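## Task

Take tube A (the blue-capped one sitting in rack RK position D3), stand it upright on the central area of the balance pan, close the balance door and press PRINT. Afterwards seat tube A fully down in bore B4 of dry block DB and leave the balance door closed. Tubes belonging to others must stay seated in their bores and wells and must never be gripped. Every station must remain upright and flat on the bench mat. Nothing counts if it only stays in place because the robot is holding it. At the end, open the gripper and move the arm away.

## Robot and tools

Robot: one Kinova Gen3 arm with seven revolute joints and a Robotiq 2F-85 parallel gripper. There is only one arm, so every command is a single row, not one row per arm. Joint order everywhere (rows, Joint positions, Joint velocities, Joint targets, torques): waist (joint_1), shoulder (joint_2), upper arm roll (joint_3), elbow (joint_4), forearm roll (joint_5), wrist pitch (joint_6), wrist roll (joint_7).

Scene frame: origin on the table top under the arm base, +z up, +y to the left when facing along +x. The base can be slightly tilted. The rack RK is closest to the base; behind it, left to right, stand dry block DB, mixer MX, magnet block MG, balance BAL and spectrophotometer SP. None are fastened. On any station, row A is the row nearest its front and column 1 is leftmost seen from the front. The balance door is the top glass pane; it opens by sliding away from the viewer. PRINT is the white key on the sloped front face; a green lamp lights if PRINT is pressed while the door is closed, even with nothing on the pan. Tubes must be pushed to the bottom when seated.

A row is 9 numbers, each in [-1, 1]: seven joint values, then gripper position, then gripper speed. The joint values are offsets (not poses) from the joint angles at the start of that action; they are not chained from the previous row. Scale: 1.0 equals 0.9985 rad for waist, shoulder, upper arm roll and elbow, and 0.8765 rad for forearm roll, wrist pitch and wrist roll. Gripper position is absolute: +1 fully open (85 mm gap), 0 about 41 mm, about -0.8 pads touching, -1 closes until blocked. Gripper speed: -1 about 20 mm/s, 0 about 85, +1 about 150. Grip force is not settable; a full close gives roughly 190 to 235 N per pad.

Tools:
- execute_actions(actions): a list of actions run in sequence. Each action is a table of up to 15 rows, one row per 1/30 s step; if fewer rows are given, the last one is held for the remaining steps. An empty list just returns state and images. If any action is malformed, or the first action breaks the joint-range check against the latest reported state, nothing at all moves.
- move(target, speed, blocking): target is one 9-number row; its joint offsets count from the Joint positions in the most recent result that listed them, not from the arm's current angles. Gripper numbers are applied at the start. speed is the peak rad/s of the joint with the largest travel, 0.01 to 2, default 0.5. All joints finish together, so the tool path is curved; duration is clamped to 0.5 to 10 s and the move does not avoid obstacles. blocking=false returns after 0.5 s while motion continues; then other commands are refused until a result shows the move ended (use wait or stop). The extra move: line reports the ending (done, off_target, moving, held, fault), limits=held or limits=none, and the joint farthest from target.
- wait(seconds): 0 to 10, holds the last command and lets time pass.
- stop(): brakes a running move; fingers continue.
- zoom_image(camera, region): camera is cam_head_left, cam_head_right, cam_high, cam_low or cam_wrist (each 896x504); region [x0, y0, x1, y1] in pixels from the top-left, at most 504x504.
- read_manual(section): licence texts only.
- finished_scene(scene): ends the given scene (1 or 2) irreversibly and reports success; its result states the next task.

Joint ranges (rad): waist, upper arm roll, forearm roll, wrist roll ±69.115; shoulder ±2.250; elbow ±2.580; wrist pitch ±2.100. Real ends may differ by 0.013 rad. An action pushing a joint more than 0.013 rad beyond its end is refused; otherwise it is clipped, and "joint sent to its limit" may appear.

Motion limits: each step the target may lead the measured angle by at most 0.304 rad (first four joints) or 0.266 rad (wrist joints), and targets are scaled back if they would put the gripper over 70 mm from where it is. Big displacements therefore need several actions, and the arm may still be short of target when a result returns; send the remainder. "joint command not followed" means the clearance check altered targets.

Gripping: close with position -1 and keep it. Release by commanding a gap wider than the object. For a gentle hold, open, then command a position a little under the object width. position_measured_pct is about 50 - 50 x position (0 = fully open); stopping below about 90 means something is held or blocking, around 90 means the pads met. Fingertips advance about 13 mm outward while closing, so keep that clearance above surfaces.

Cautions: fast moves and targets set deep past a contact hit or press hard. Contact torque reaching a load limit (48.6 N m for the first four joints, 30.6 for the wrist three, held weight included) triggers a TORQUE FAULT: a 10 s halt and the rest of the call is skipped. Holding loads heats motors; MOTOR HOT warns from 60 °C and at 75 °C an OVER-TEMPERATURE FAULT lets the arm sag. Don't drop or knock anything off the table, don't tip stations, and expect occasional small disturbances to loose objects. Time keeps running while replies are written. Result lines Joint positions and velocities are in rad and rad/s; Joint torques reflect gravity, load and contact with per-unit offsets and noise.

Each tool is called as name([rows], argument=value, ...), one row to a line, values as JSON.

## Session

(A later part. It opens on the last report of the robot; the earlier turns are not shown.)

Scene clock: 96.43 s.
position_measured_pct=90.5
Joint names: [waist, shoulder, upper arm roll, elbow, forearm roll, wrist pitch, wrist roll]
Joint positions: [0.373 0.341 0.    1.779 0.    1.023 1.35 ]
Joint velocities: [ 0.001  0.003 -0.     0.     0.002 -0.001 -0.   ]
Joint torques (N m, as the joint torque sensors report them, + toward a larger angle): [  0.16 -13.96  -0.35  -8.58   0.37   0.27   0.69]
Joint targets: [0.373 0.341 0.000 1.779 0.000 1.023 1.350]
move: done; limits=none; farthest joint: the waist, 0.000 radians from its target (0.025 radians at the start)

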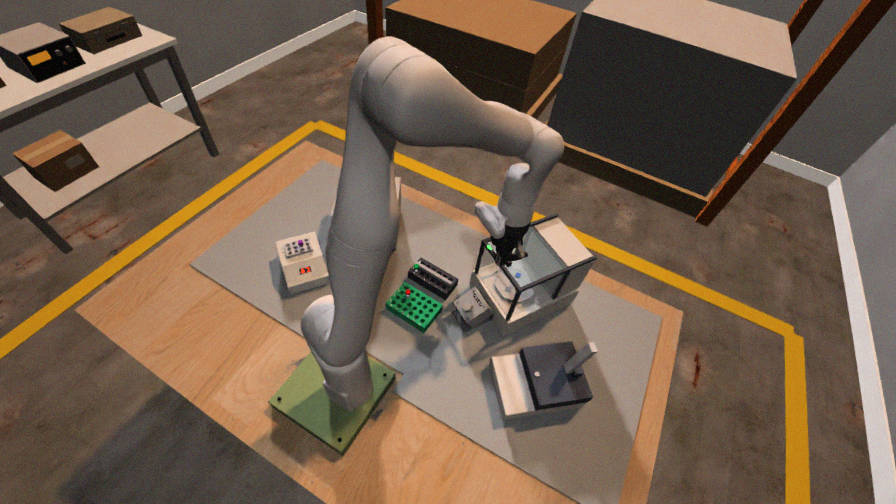

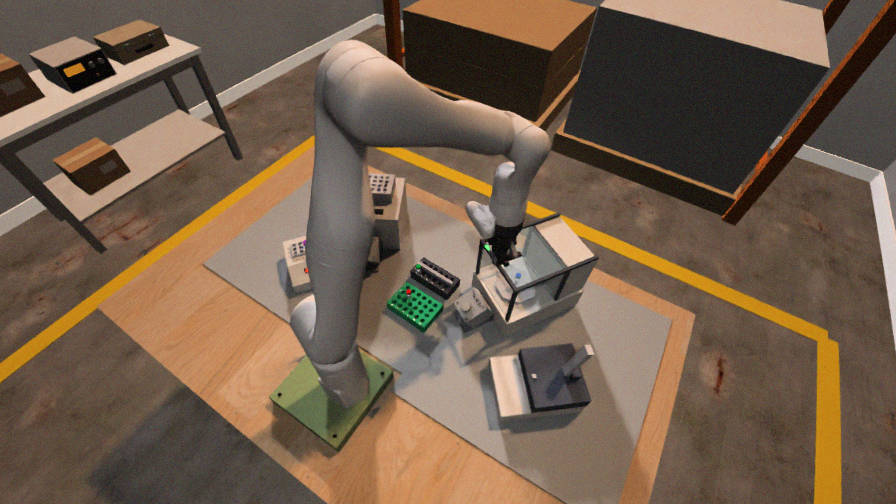

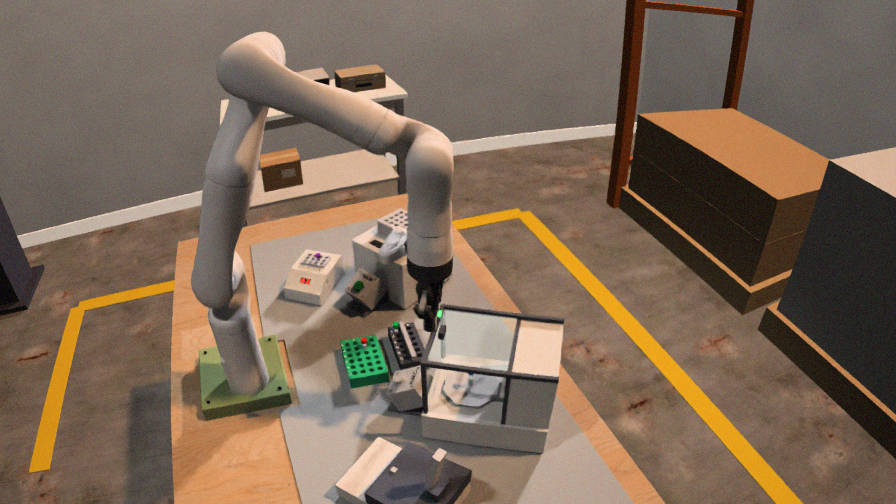

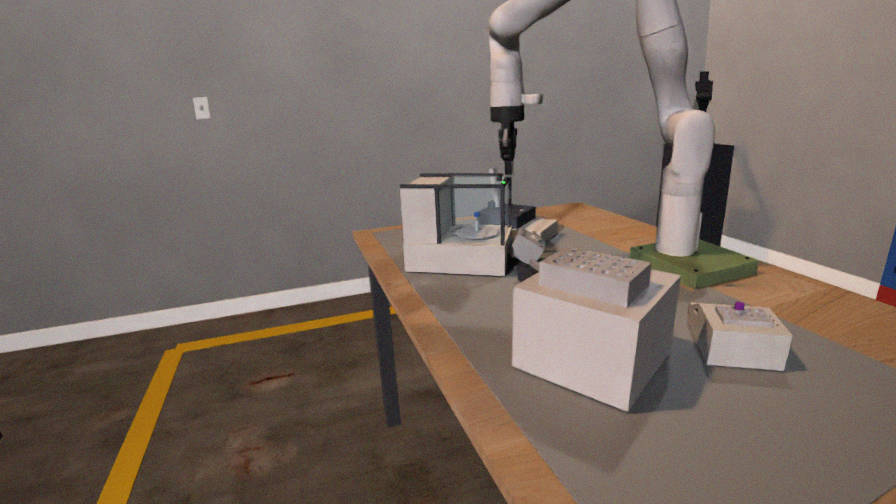

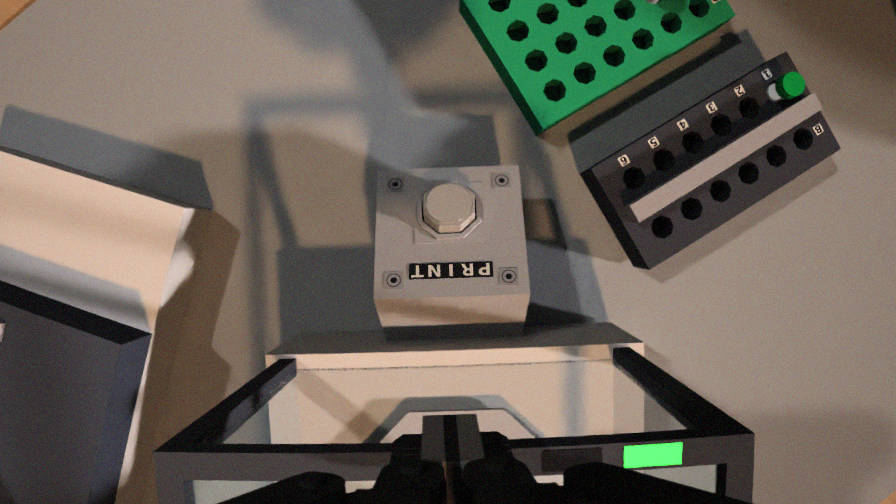

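move(target=[0.029,0.1322,0,-0.2073,0,0.0844,0.034,-0.85,0], speed=0.22)

move(target=[0.020,0.1282,0,-0.2263,0,0.1107,0.023,-0.85,0], speed=0.25)

Scene clock: 98.03 s.
position_measured_pct=90.5
Joint names: [waist, shoulder, upper arm roll, elbow, forearm roll, wrist pitch, wrist roll]
Joint positions: [0.401 0.472 0.    1.572 0.    1.097 1.379]
Joint velocities: [-0.001  0.002 -0.    -0.001  0.    -0.002 -0.   ]
Joint torques (N m, as the joint torque sensors report them, + toward a larger angle): [ -0.04 -16.46   0.39  -9.54   0.24  -0.23   0.62]
Joint targets: [0.402 0.473 0.000 1.572 0.000 1.097 1.379]
move: done; limits=none; farthest joint: the waist, 0.001 radians from its target (0.029 radians at the start)

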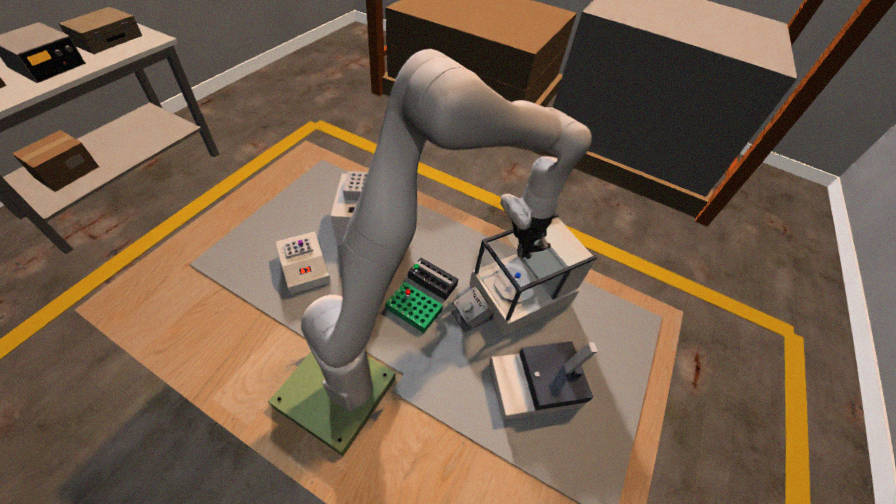

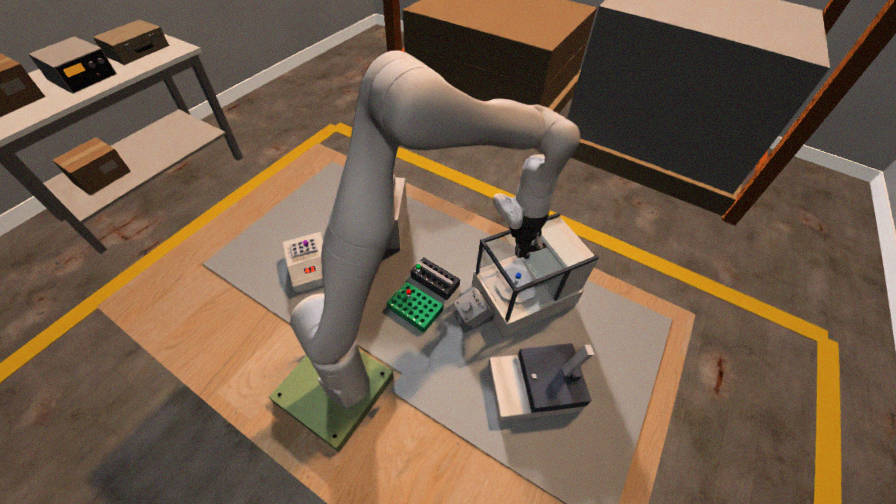

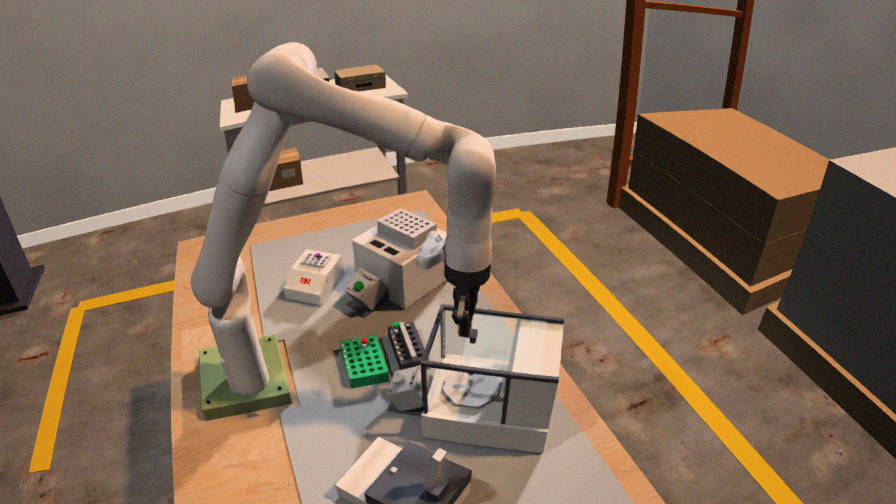

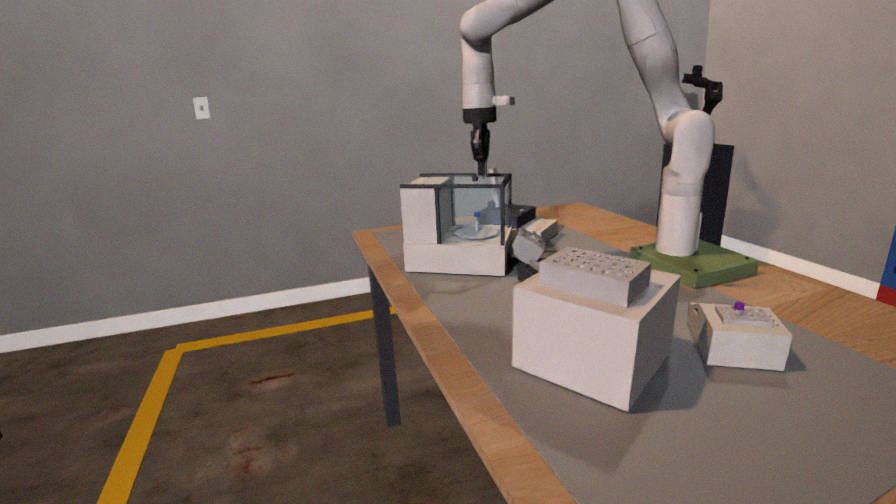

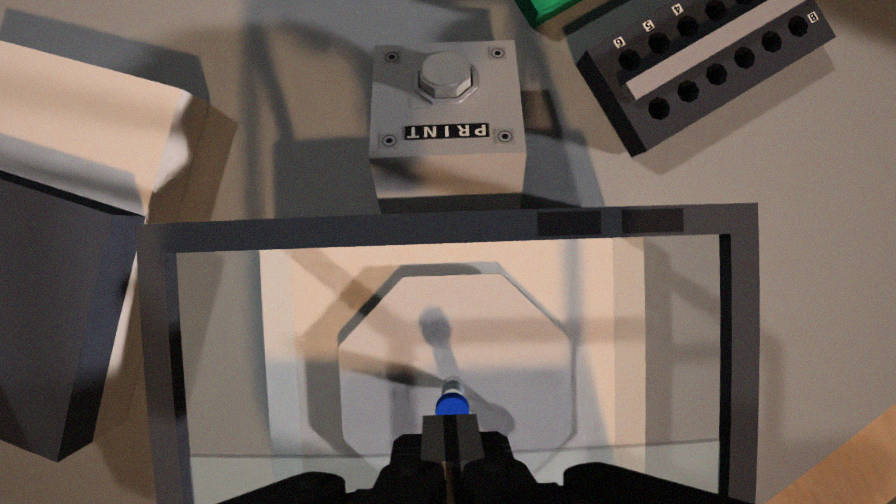

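Scene clock: 99.27 s.
position_measured_pct=90.5
Joint names: [waist, shoulder, upper arm roll, elbow, forearm roll, wrist pitch, wrist roll]
Joint positions: [ 0.421  0.6    0.     1.347 -0.     1.195  1.4  ]
Joint velocities: [ 0.002  0.005 -0.    -0.    -0.001 -0.001  0.   ]
Joint torques (N m, as the joint torque sensors report them, + toward a larger angle): [  0.22 -20.09  -0.17 -10.12   0.59  -0.09   0.74]
Joint targets: [0.421 0.600 0.000 1.346 0.000 1.194 1.400]
move: done; limits=none; farthest joint: the elbow, 0.001 radians from its target (0.226 radians at the start)

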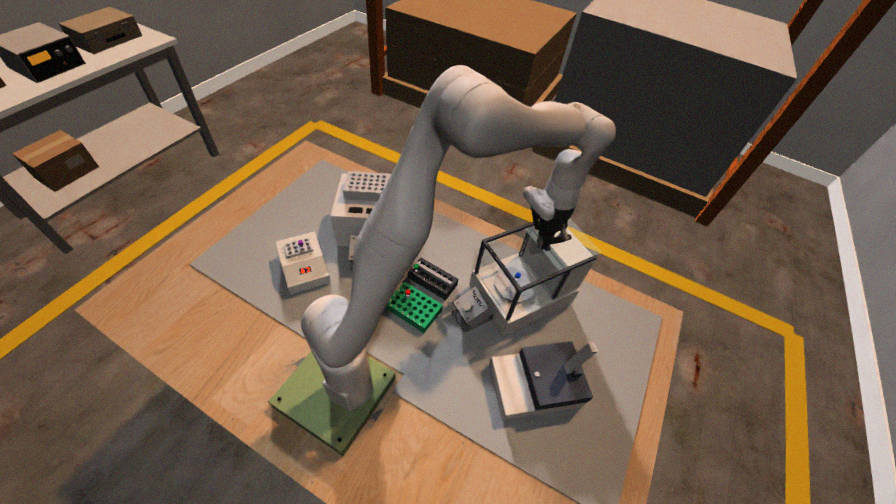

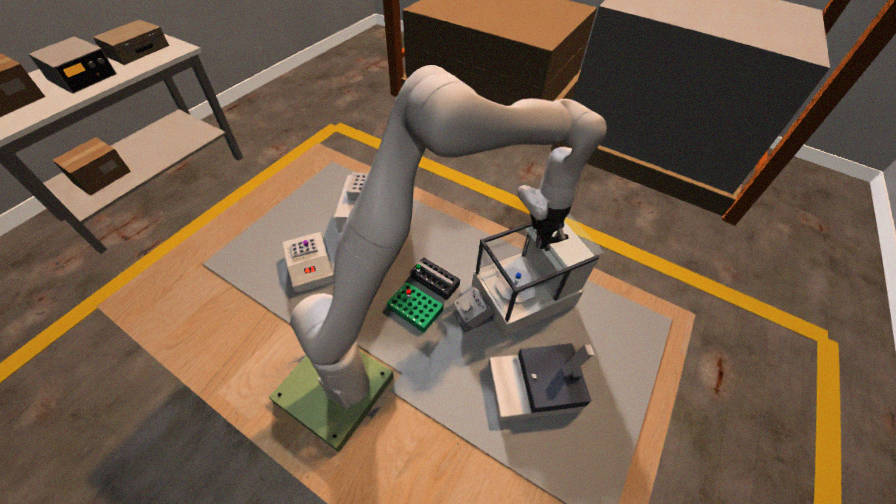

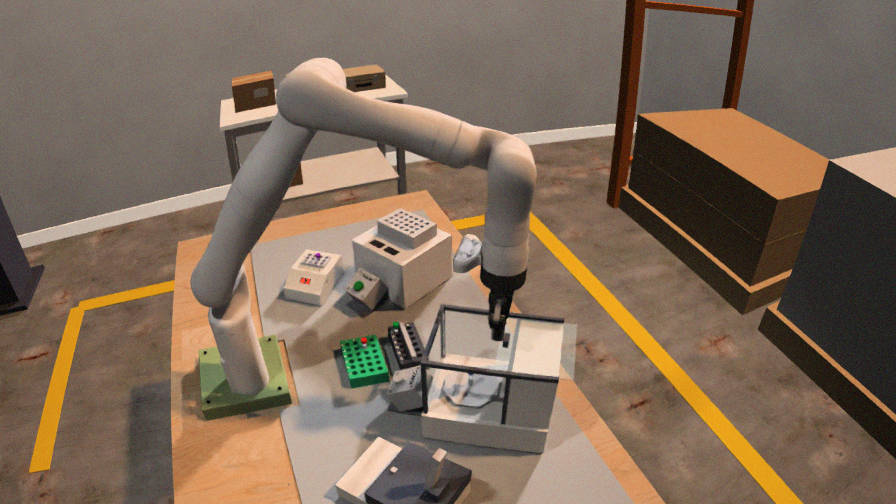

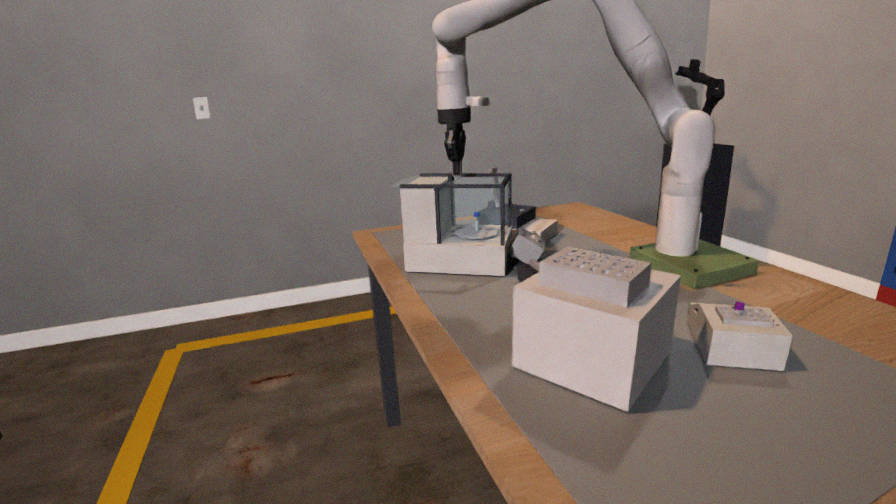

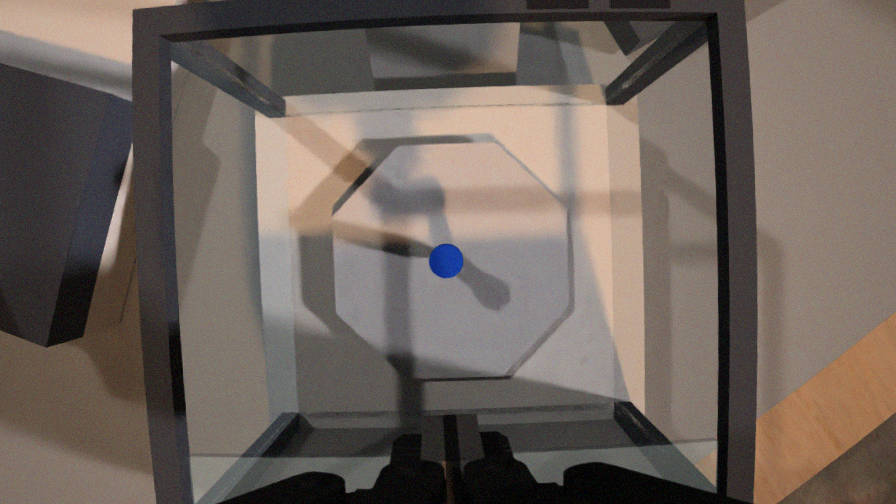

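zoom_image(camera="cam_low", region=[680,270,800,390])

zoom_image(camera="cam_head_left", region=[265,220,345,300])

Region (680, 270, 800, 390) of cam_low's 896x504 image, scaled by 4.200, with more detail than that image has.

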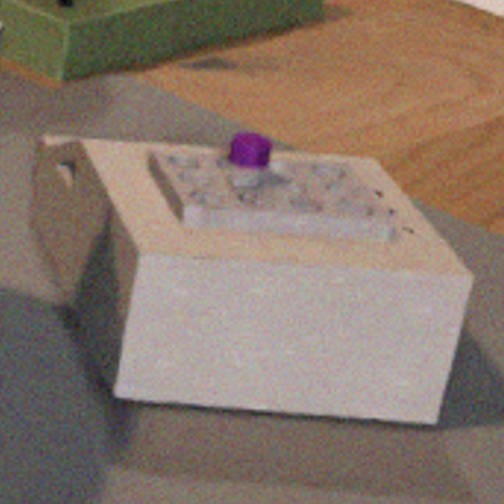

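Region (265, 220, 345, 300) of cam_head_left's 896x504 image, scaled by 6.300, with more detail than that image has.

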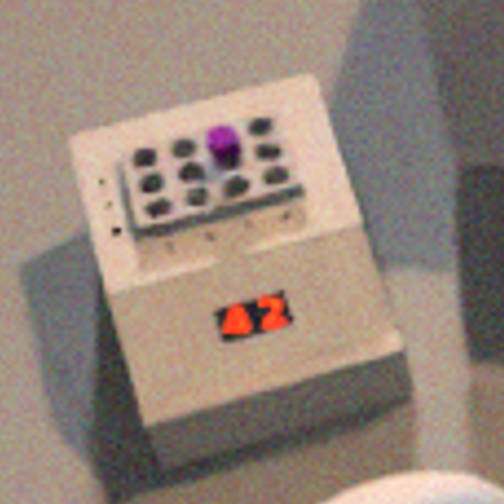

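move(target=[0.007,-0.0937,0,0.1674,-0.0365,-0.0902,0.0228,-0.42,-0.5], speed=0.4)

move(target=[-0.0022,0.0963,0,0.1087,-0.0046,-0.2330,0.0068,-0.42,-0.5], speed=0.4)

Scene clock: 103.90 s.
position_measured_pct=71.0
Joint names: [waist, shoulder, upper arm roll, elbow, forearm roll, wrist pitch, wrist roll]
Joint positions: [ 0.428  0.506  0.     1.514 -0.032  1.116  1.42 ]
Joint velocities: [-0.001 -0.002 -0.    -0.     0.001  0.001 -0.   ]
Joint torques (N m, as the joint torque sensors report them, + toward a larger angle): [  0.15 -17.77  -0.17  -9.4    0.31   0.21   0.6 ]
Joint targets: [0.428 0.506 0.000 1.514 -0.032 1.116 1.420]
move: done; limits=none; farthest joint: the waist, 0.000 radians from its target (0.007 radians at the start)

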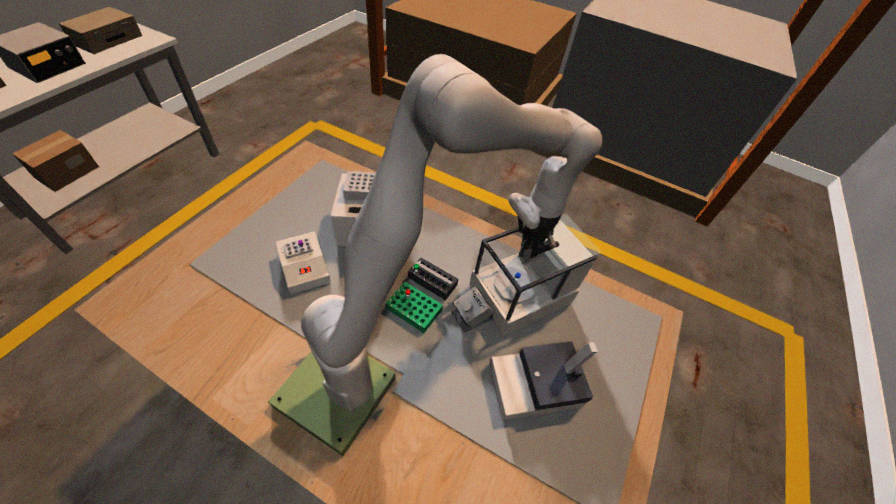

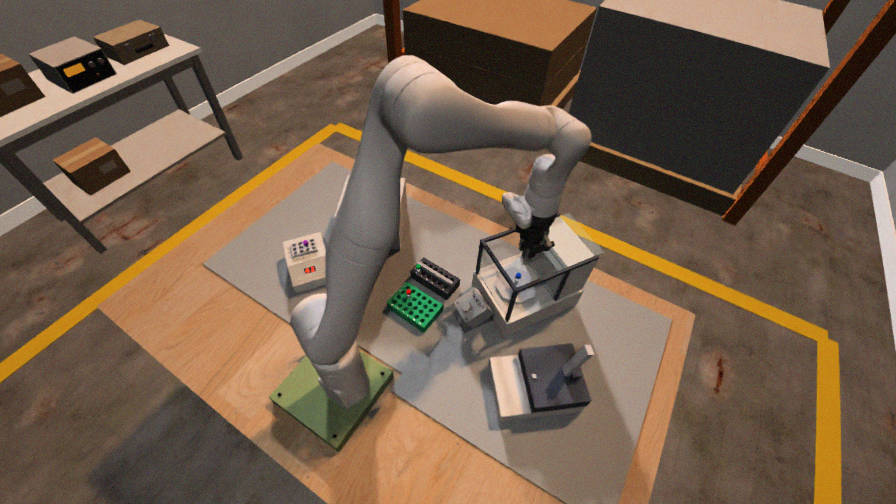

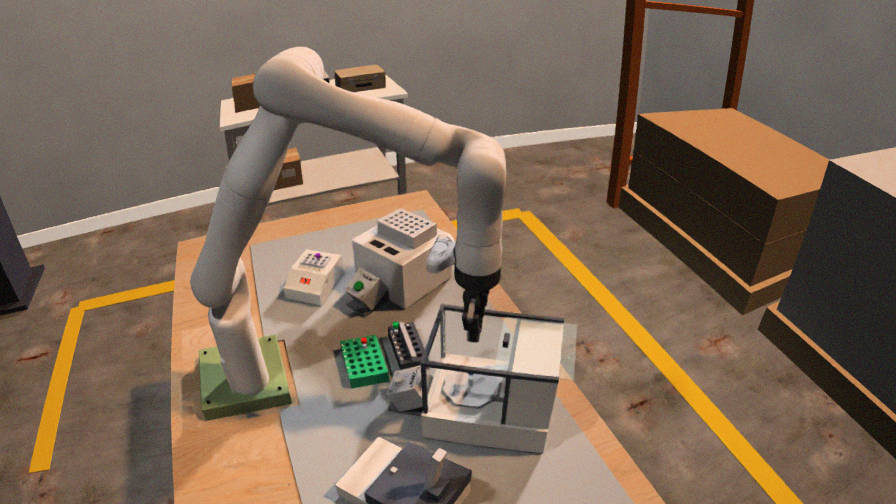

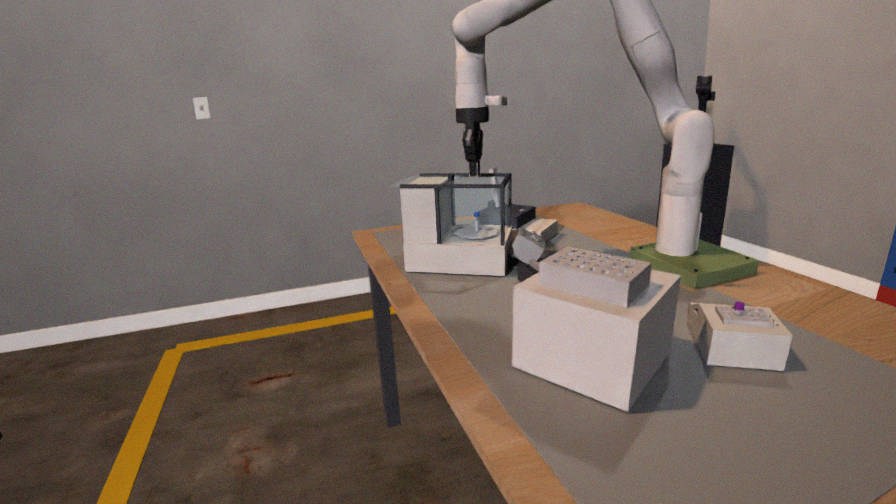

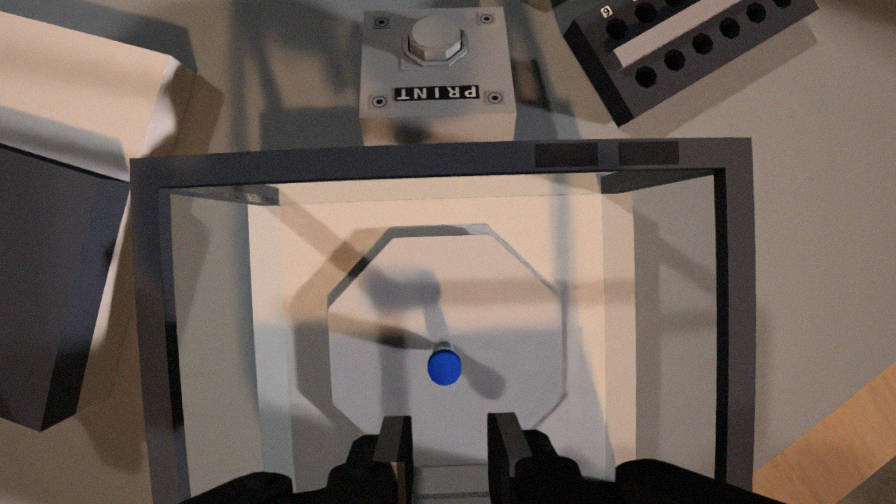

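Scene clock: 104.77 s.
position_measured_pct=71.0
Joint names: [waist, shoulder, upper arm roll, elbow, forearm roll, wrist pitch, wrist roll]
Joint positions: [ 0.426  0.602  0.     1.622 -0.036  0.912  1.426]
Joint velocities: [ 0.001  0.002  0.     0.    -0.001  0.002  0.   ]
Joint torques (N m, as the joint torque sensors report them, + toward a larger angle): [ -0.24 -18.42  -0.2   -7.97   0.46   0.27   0.44]
Joint targets: [0.426 0.603 0.000 1.622 -0.036 0.912 1.426]
move: done; limits=none; farthest joint: the waist, 0.000 radians from its target (0.002 radians at the start)

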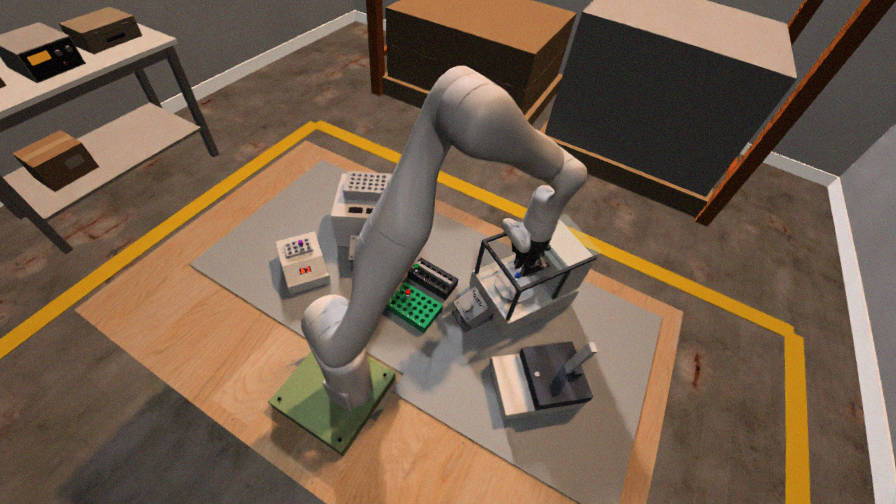

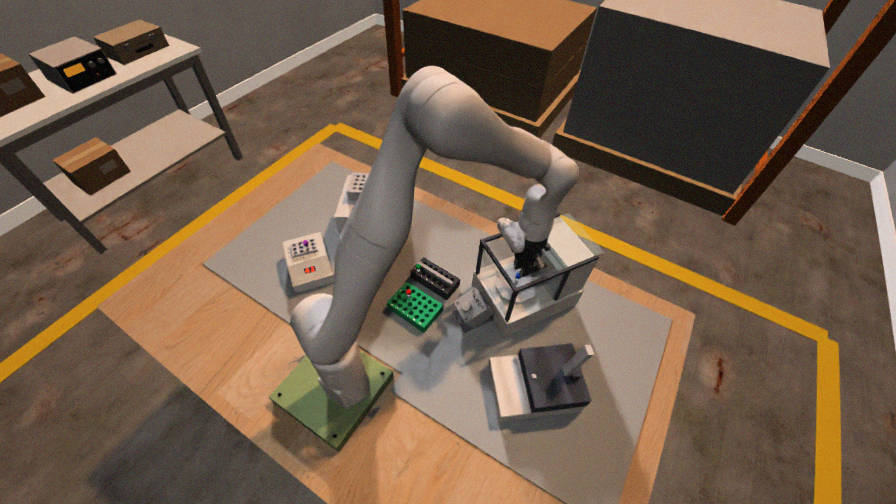

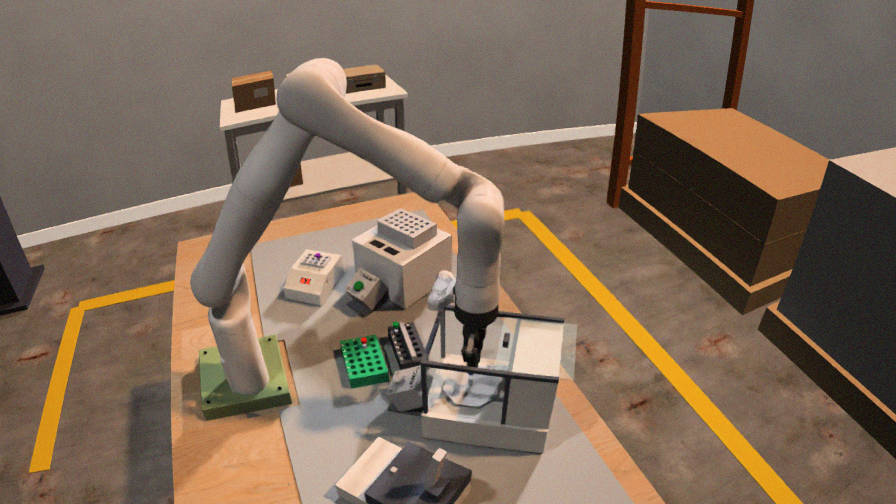

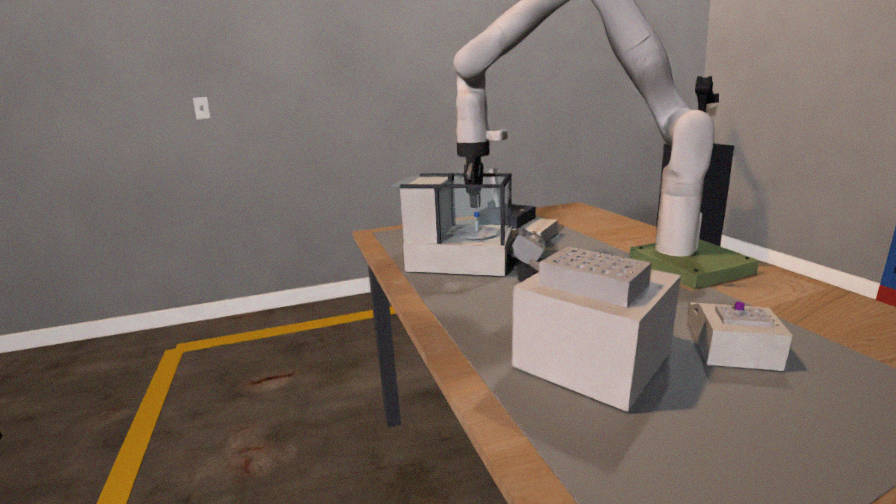

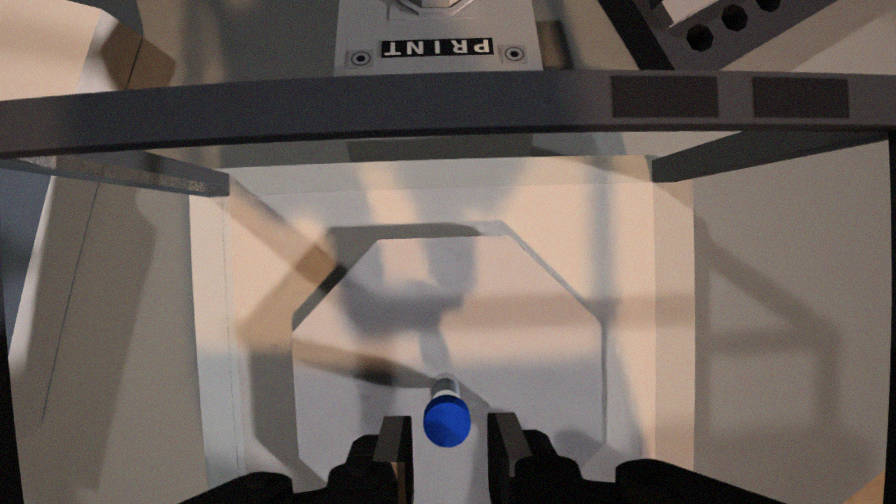

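move(target=[-0.0006,0.0372,0,0.0303,0,-0.0776,0,-0.42,-0.5], speed=0.15)

zoom_image(camera="cam_wrist", region=[370,344,530,504])

Scene clock: 105.83 s.
position_measured_pct=71.0
Joint names: [waist, shoulder, upper arm roll, elbow, forearm roll, wrist pitch, wrist roll]
Joint positions: [ 0.425  0.639  0.     1.652 -0.036  0.844  1.426]
Joint velocities: [ 0.     0.002 -0.     0.001 -0.002 -0.001 -0.   ]
Joint torques (N m, as the joint torque sensors report them, + toward a larger angle): [ -0.29 -18.78  -0.25  -7.87   0.15   0.19   0.19]
Joint targets: [0.425 0.640 0.000 1.652 -0.036 0.844 1.426]
move: done; limits=none; farthest joint: the waist, 0.000 radians from its target (0.001 radians at the start)

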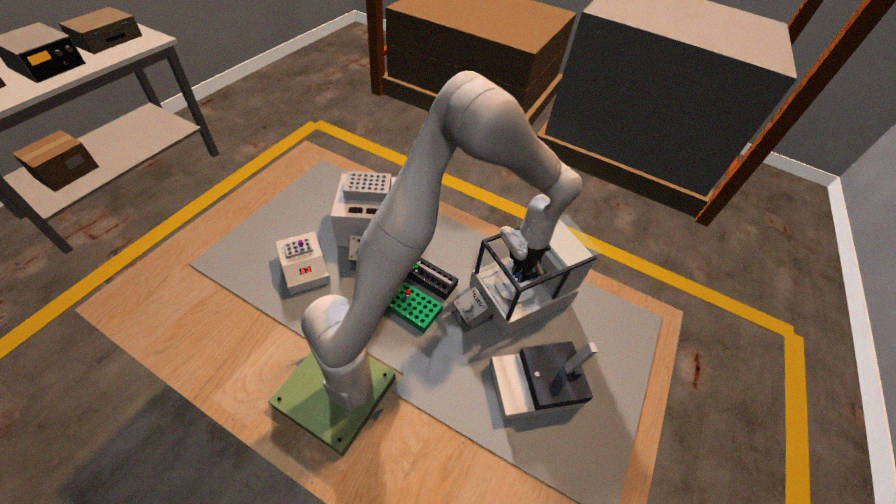

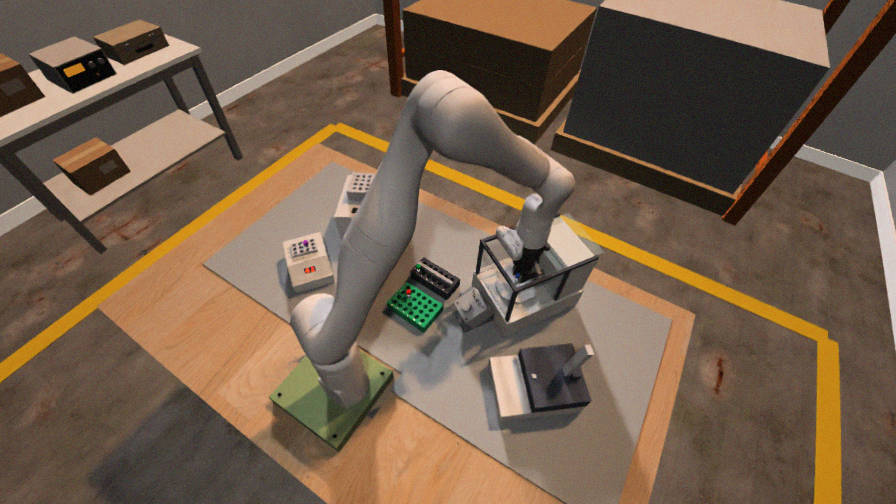

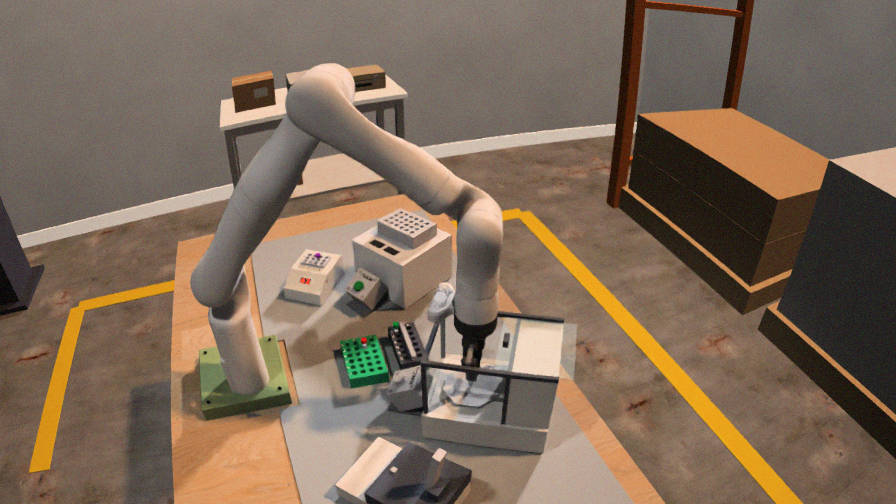

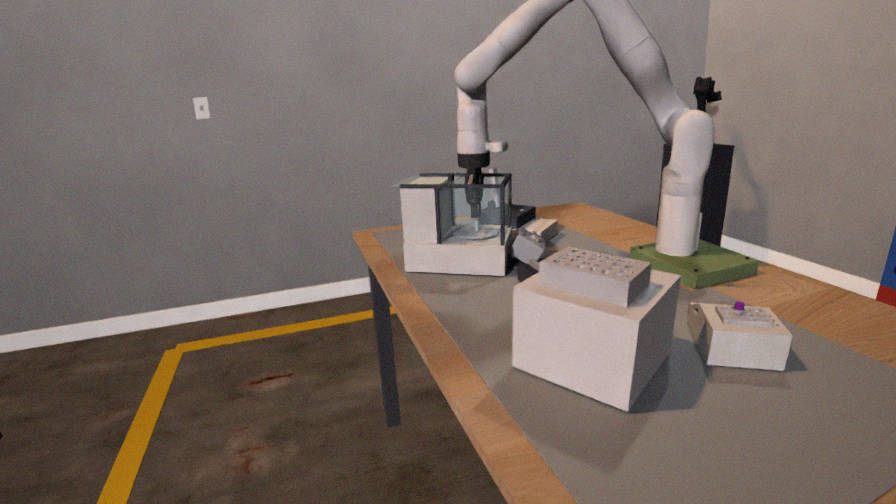

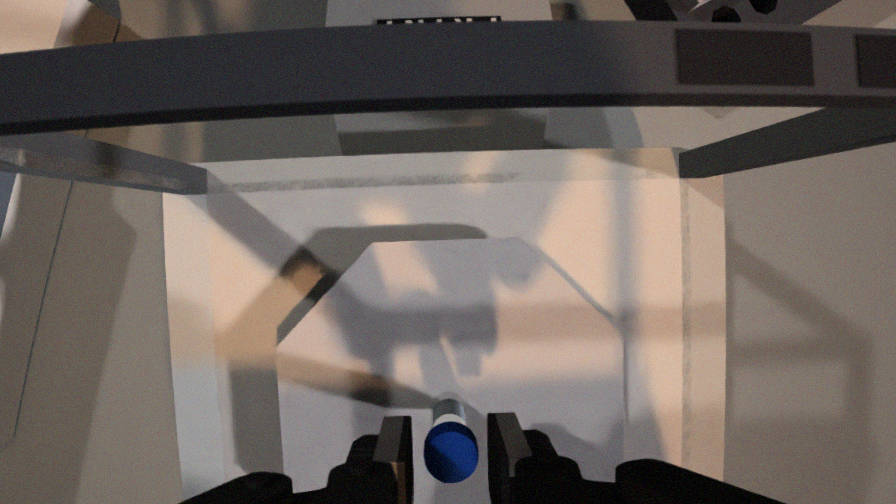

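Region (370, 344, 530, 504) of cam_wrist's 896x504 image, scaled by 3.150.

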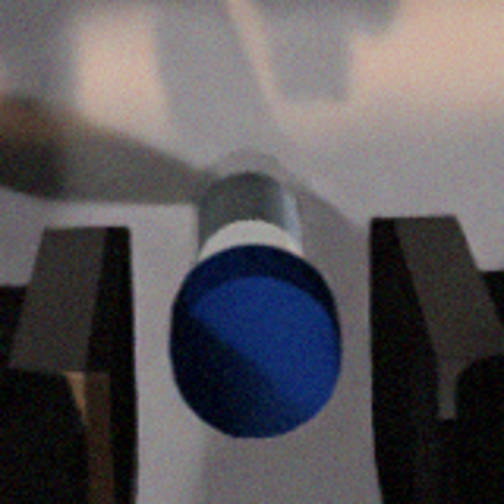

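Centred between the pads; closing on the cap.

execute_actions([
  [[0,0,0,0,0,0,0,-0.64,-0.6]],
])

zoom_image(camera="cam_wrist", region=[370,344,530,504])

Scene clock: 106.60 s.
position_measured_pct=80.2
Joint names: [waist, shoulder, upper arm roll, elbow, forearm roll, wrist pitch, wrist roll]
Joint positions: [ 0.425  0.639  0.     1.652 -0.036  0.844  1.426]
Joint velocities: [ 0.001  0.001 -0.001  0.    -0.     0.001  0.   ]
Joint torques (N m, as the joint torque sensors report them, + toward a larger angle): [  0.05 -18.41  -0.24  -7.44   0.14   0.69   0.42]
Joint targets: [0.425 0.639 0.000 1.652 -0.036 0.844 1.426]

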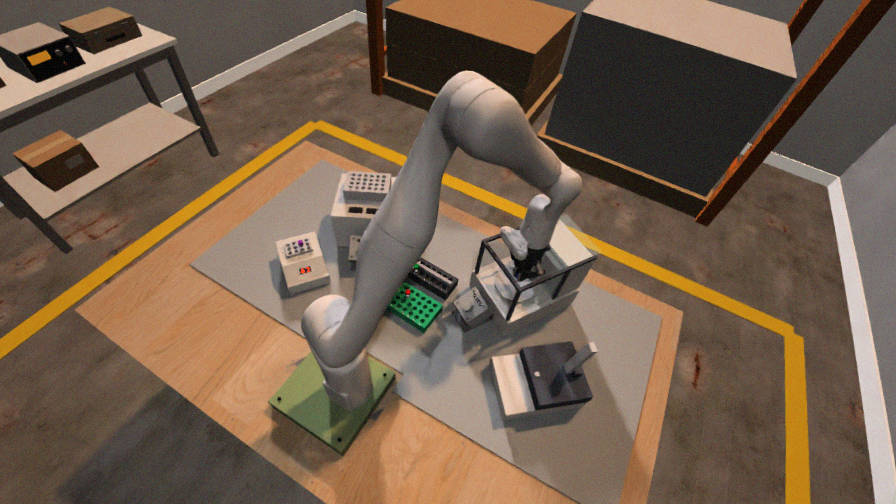

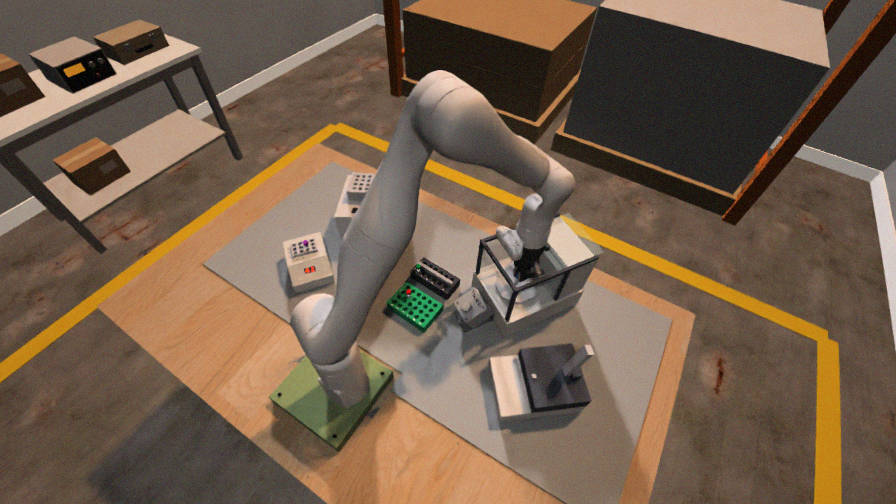

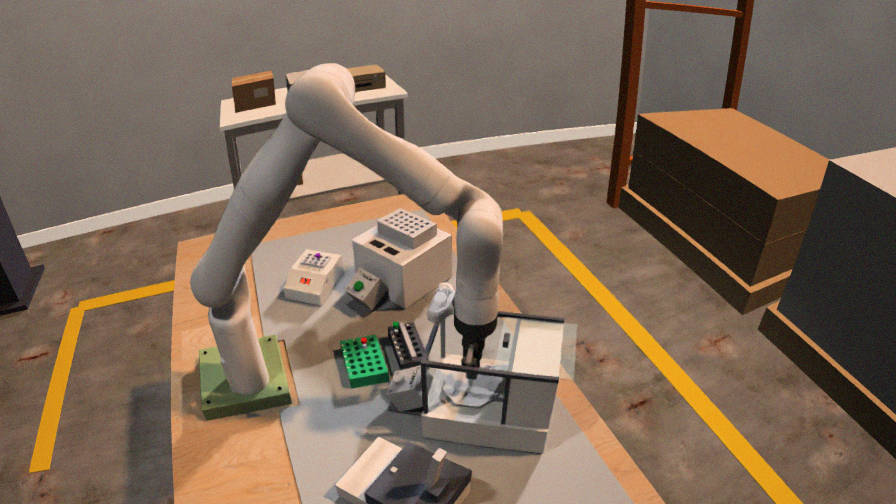

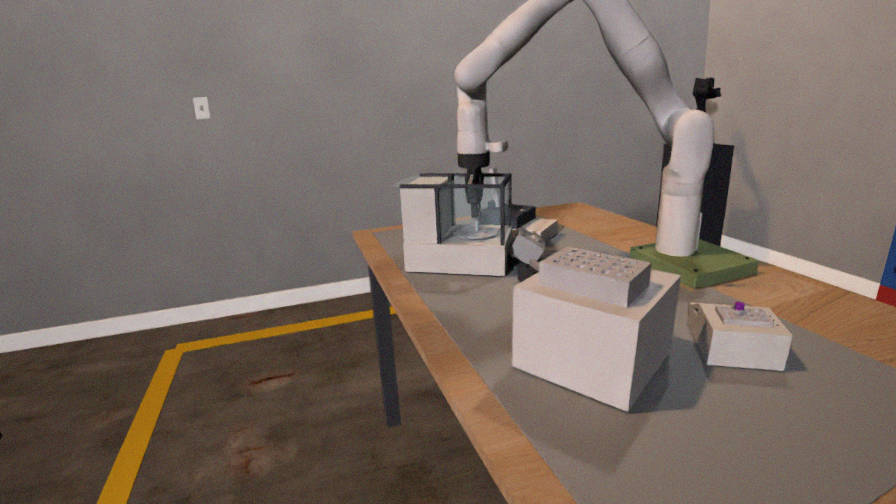

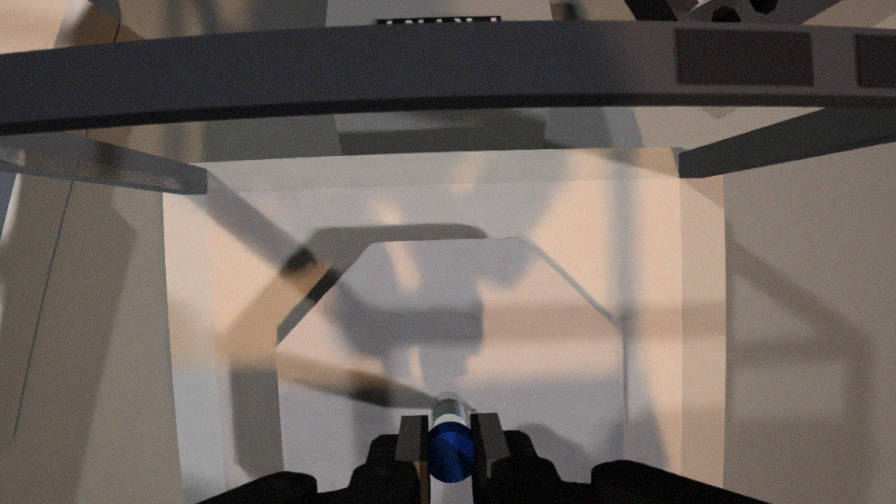

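Region (370, 344, 530, 504) of cam_wrist's 896x504 image, scaled by 3.150.

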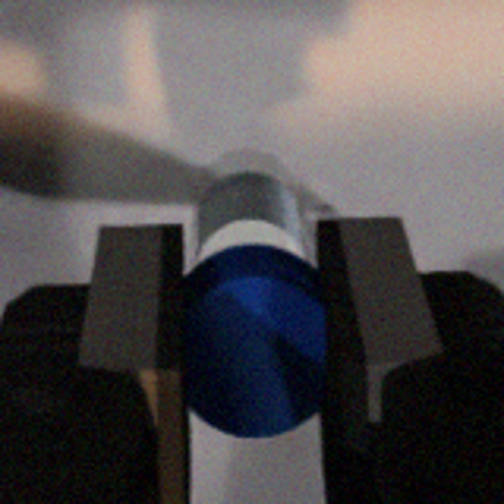

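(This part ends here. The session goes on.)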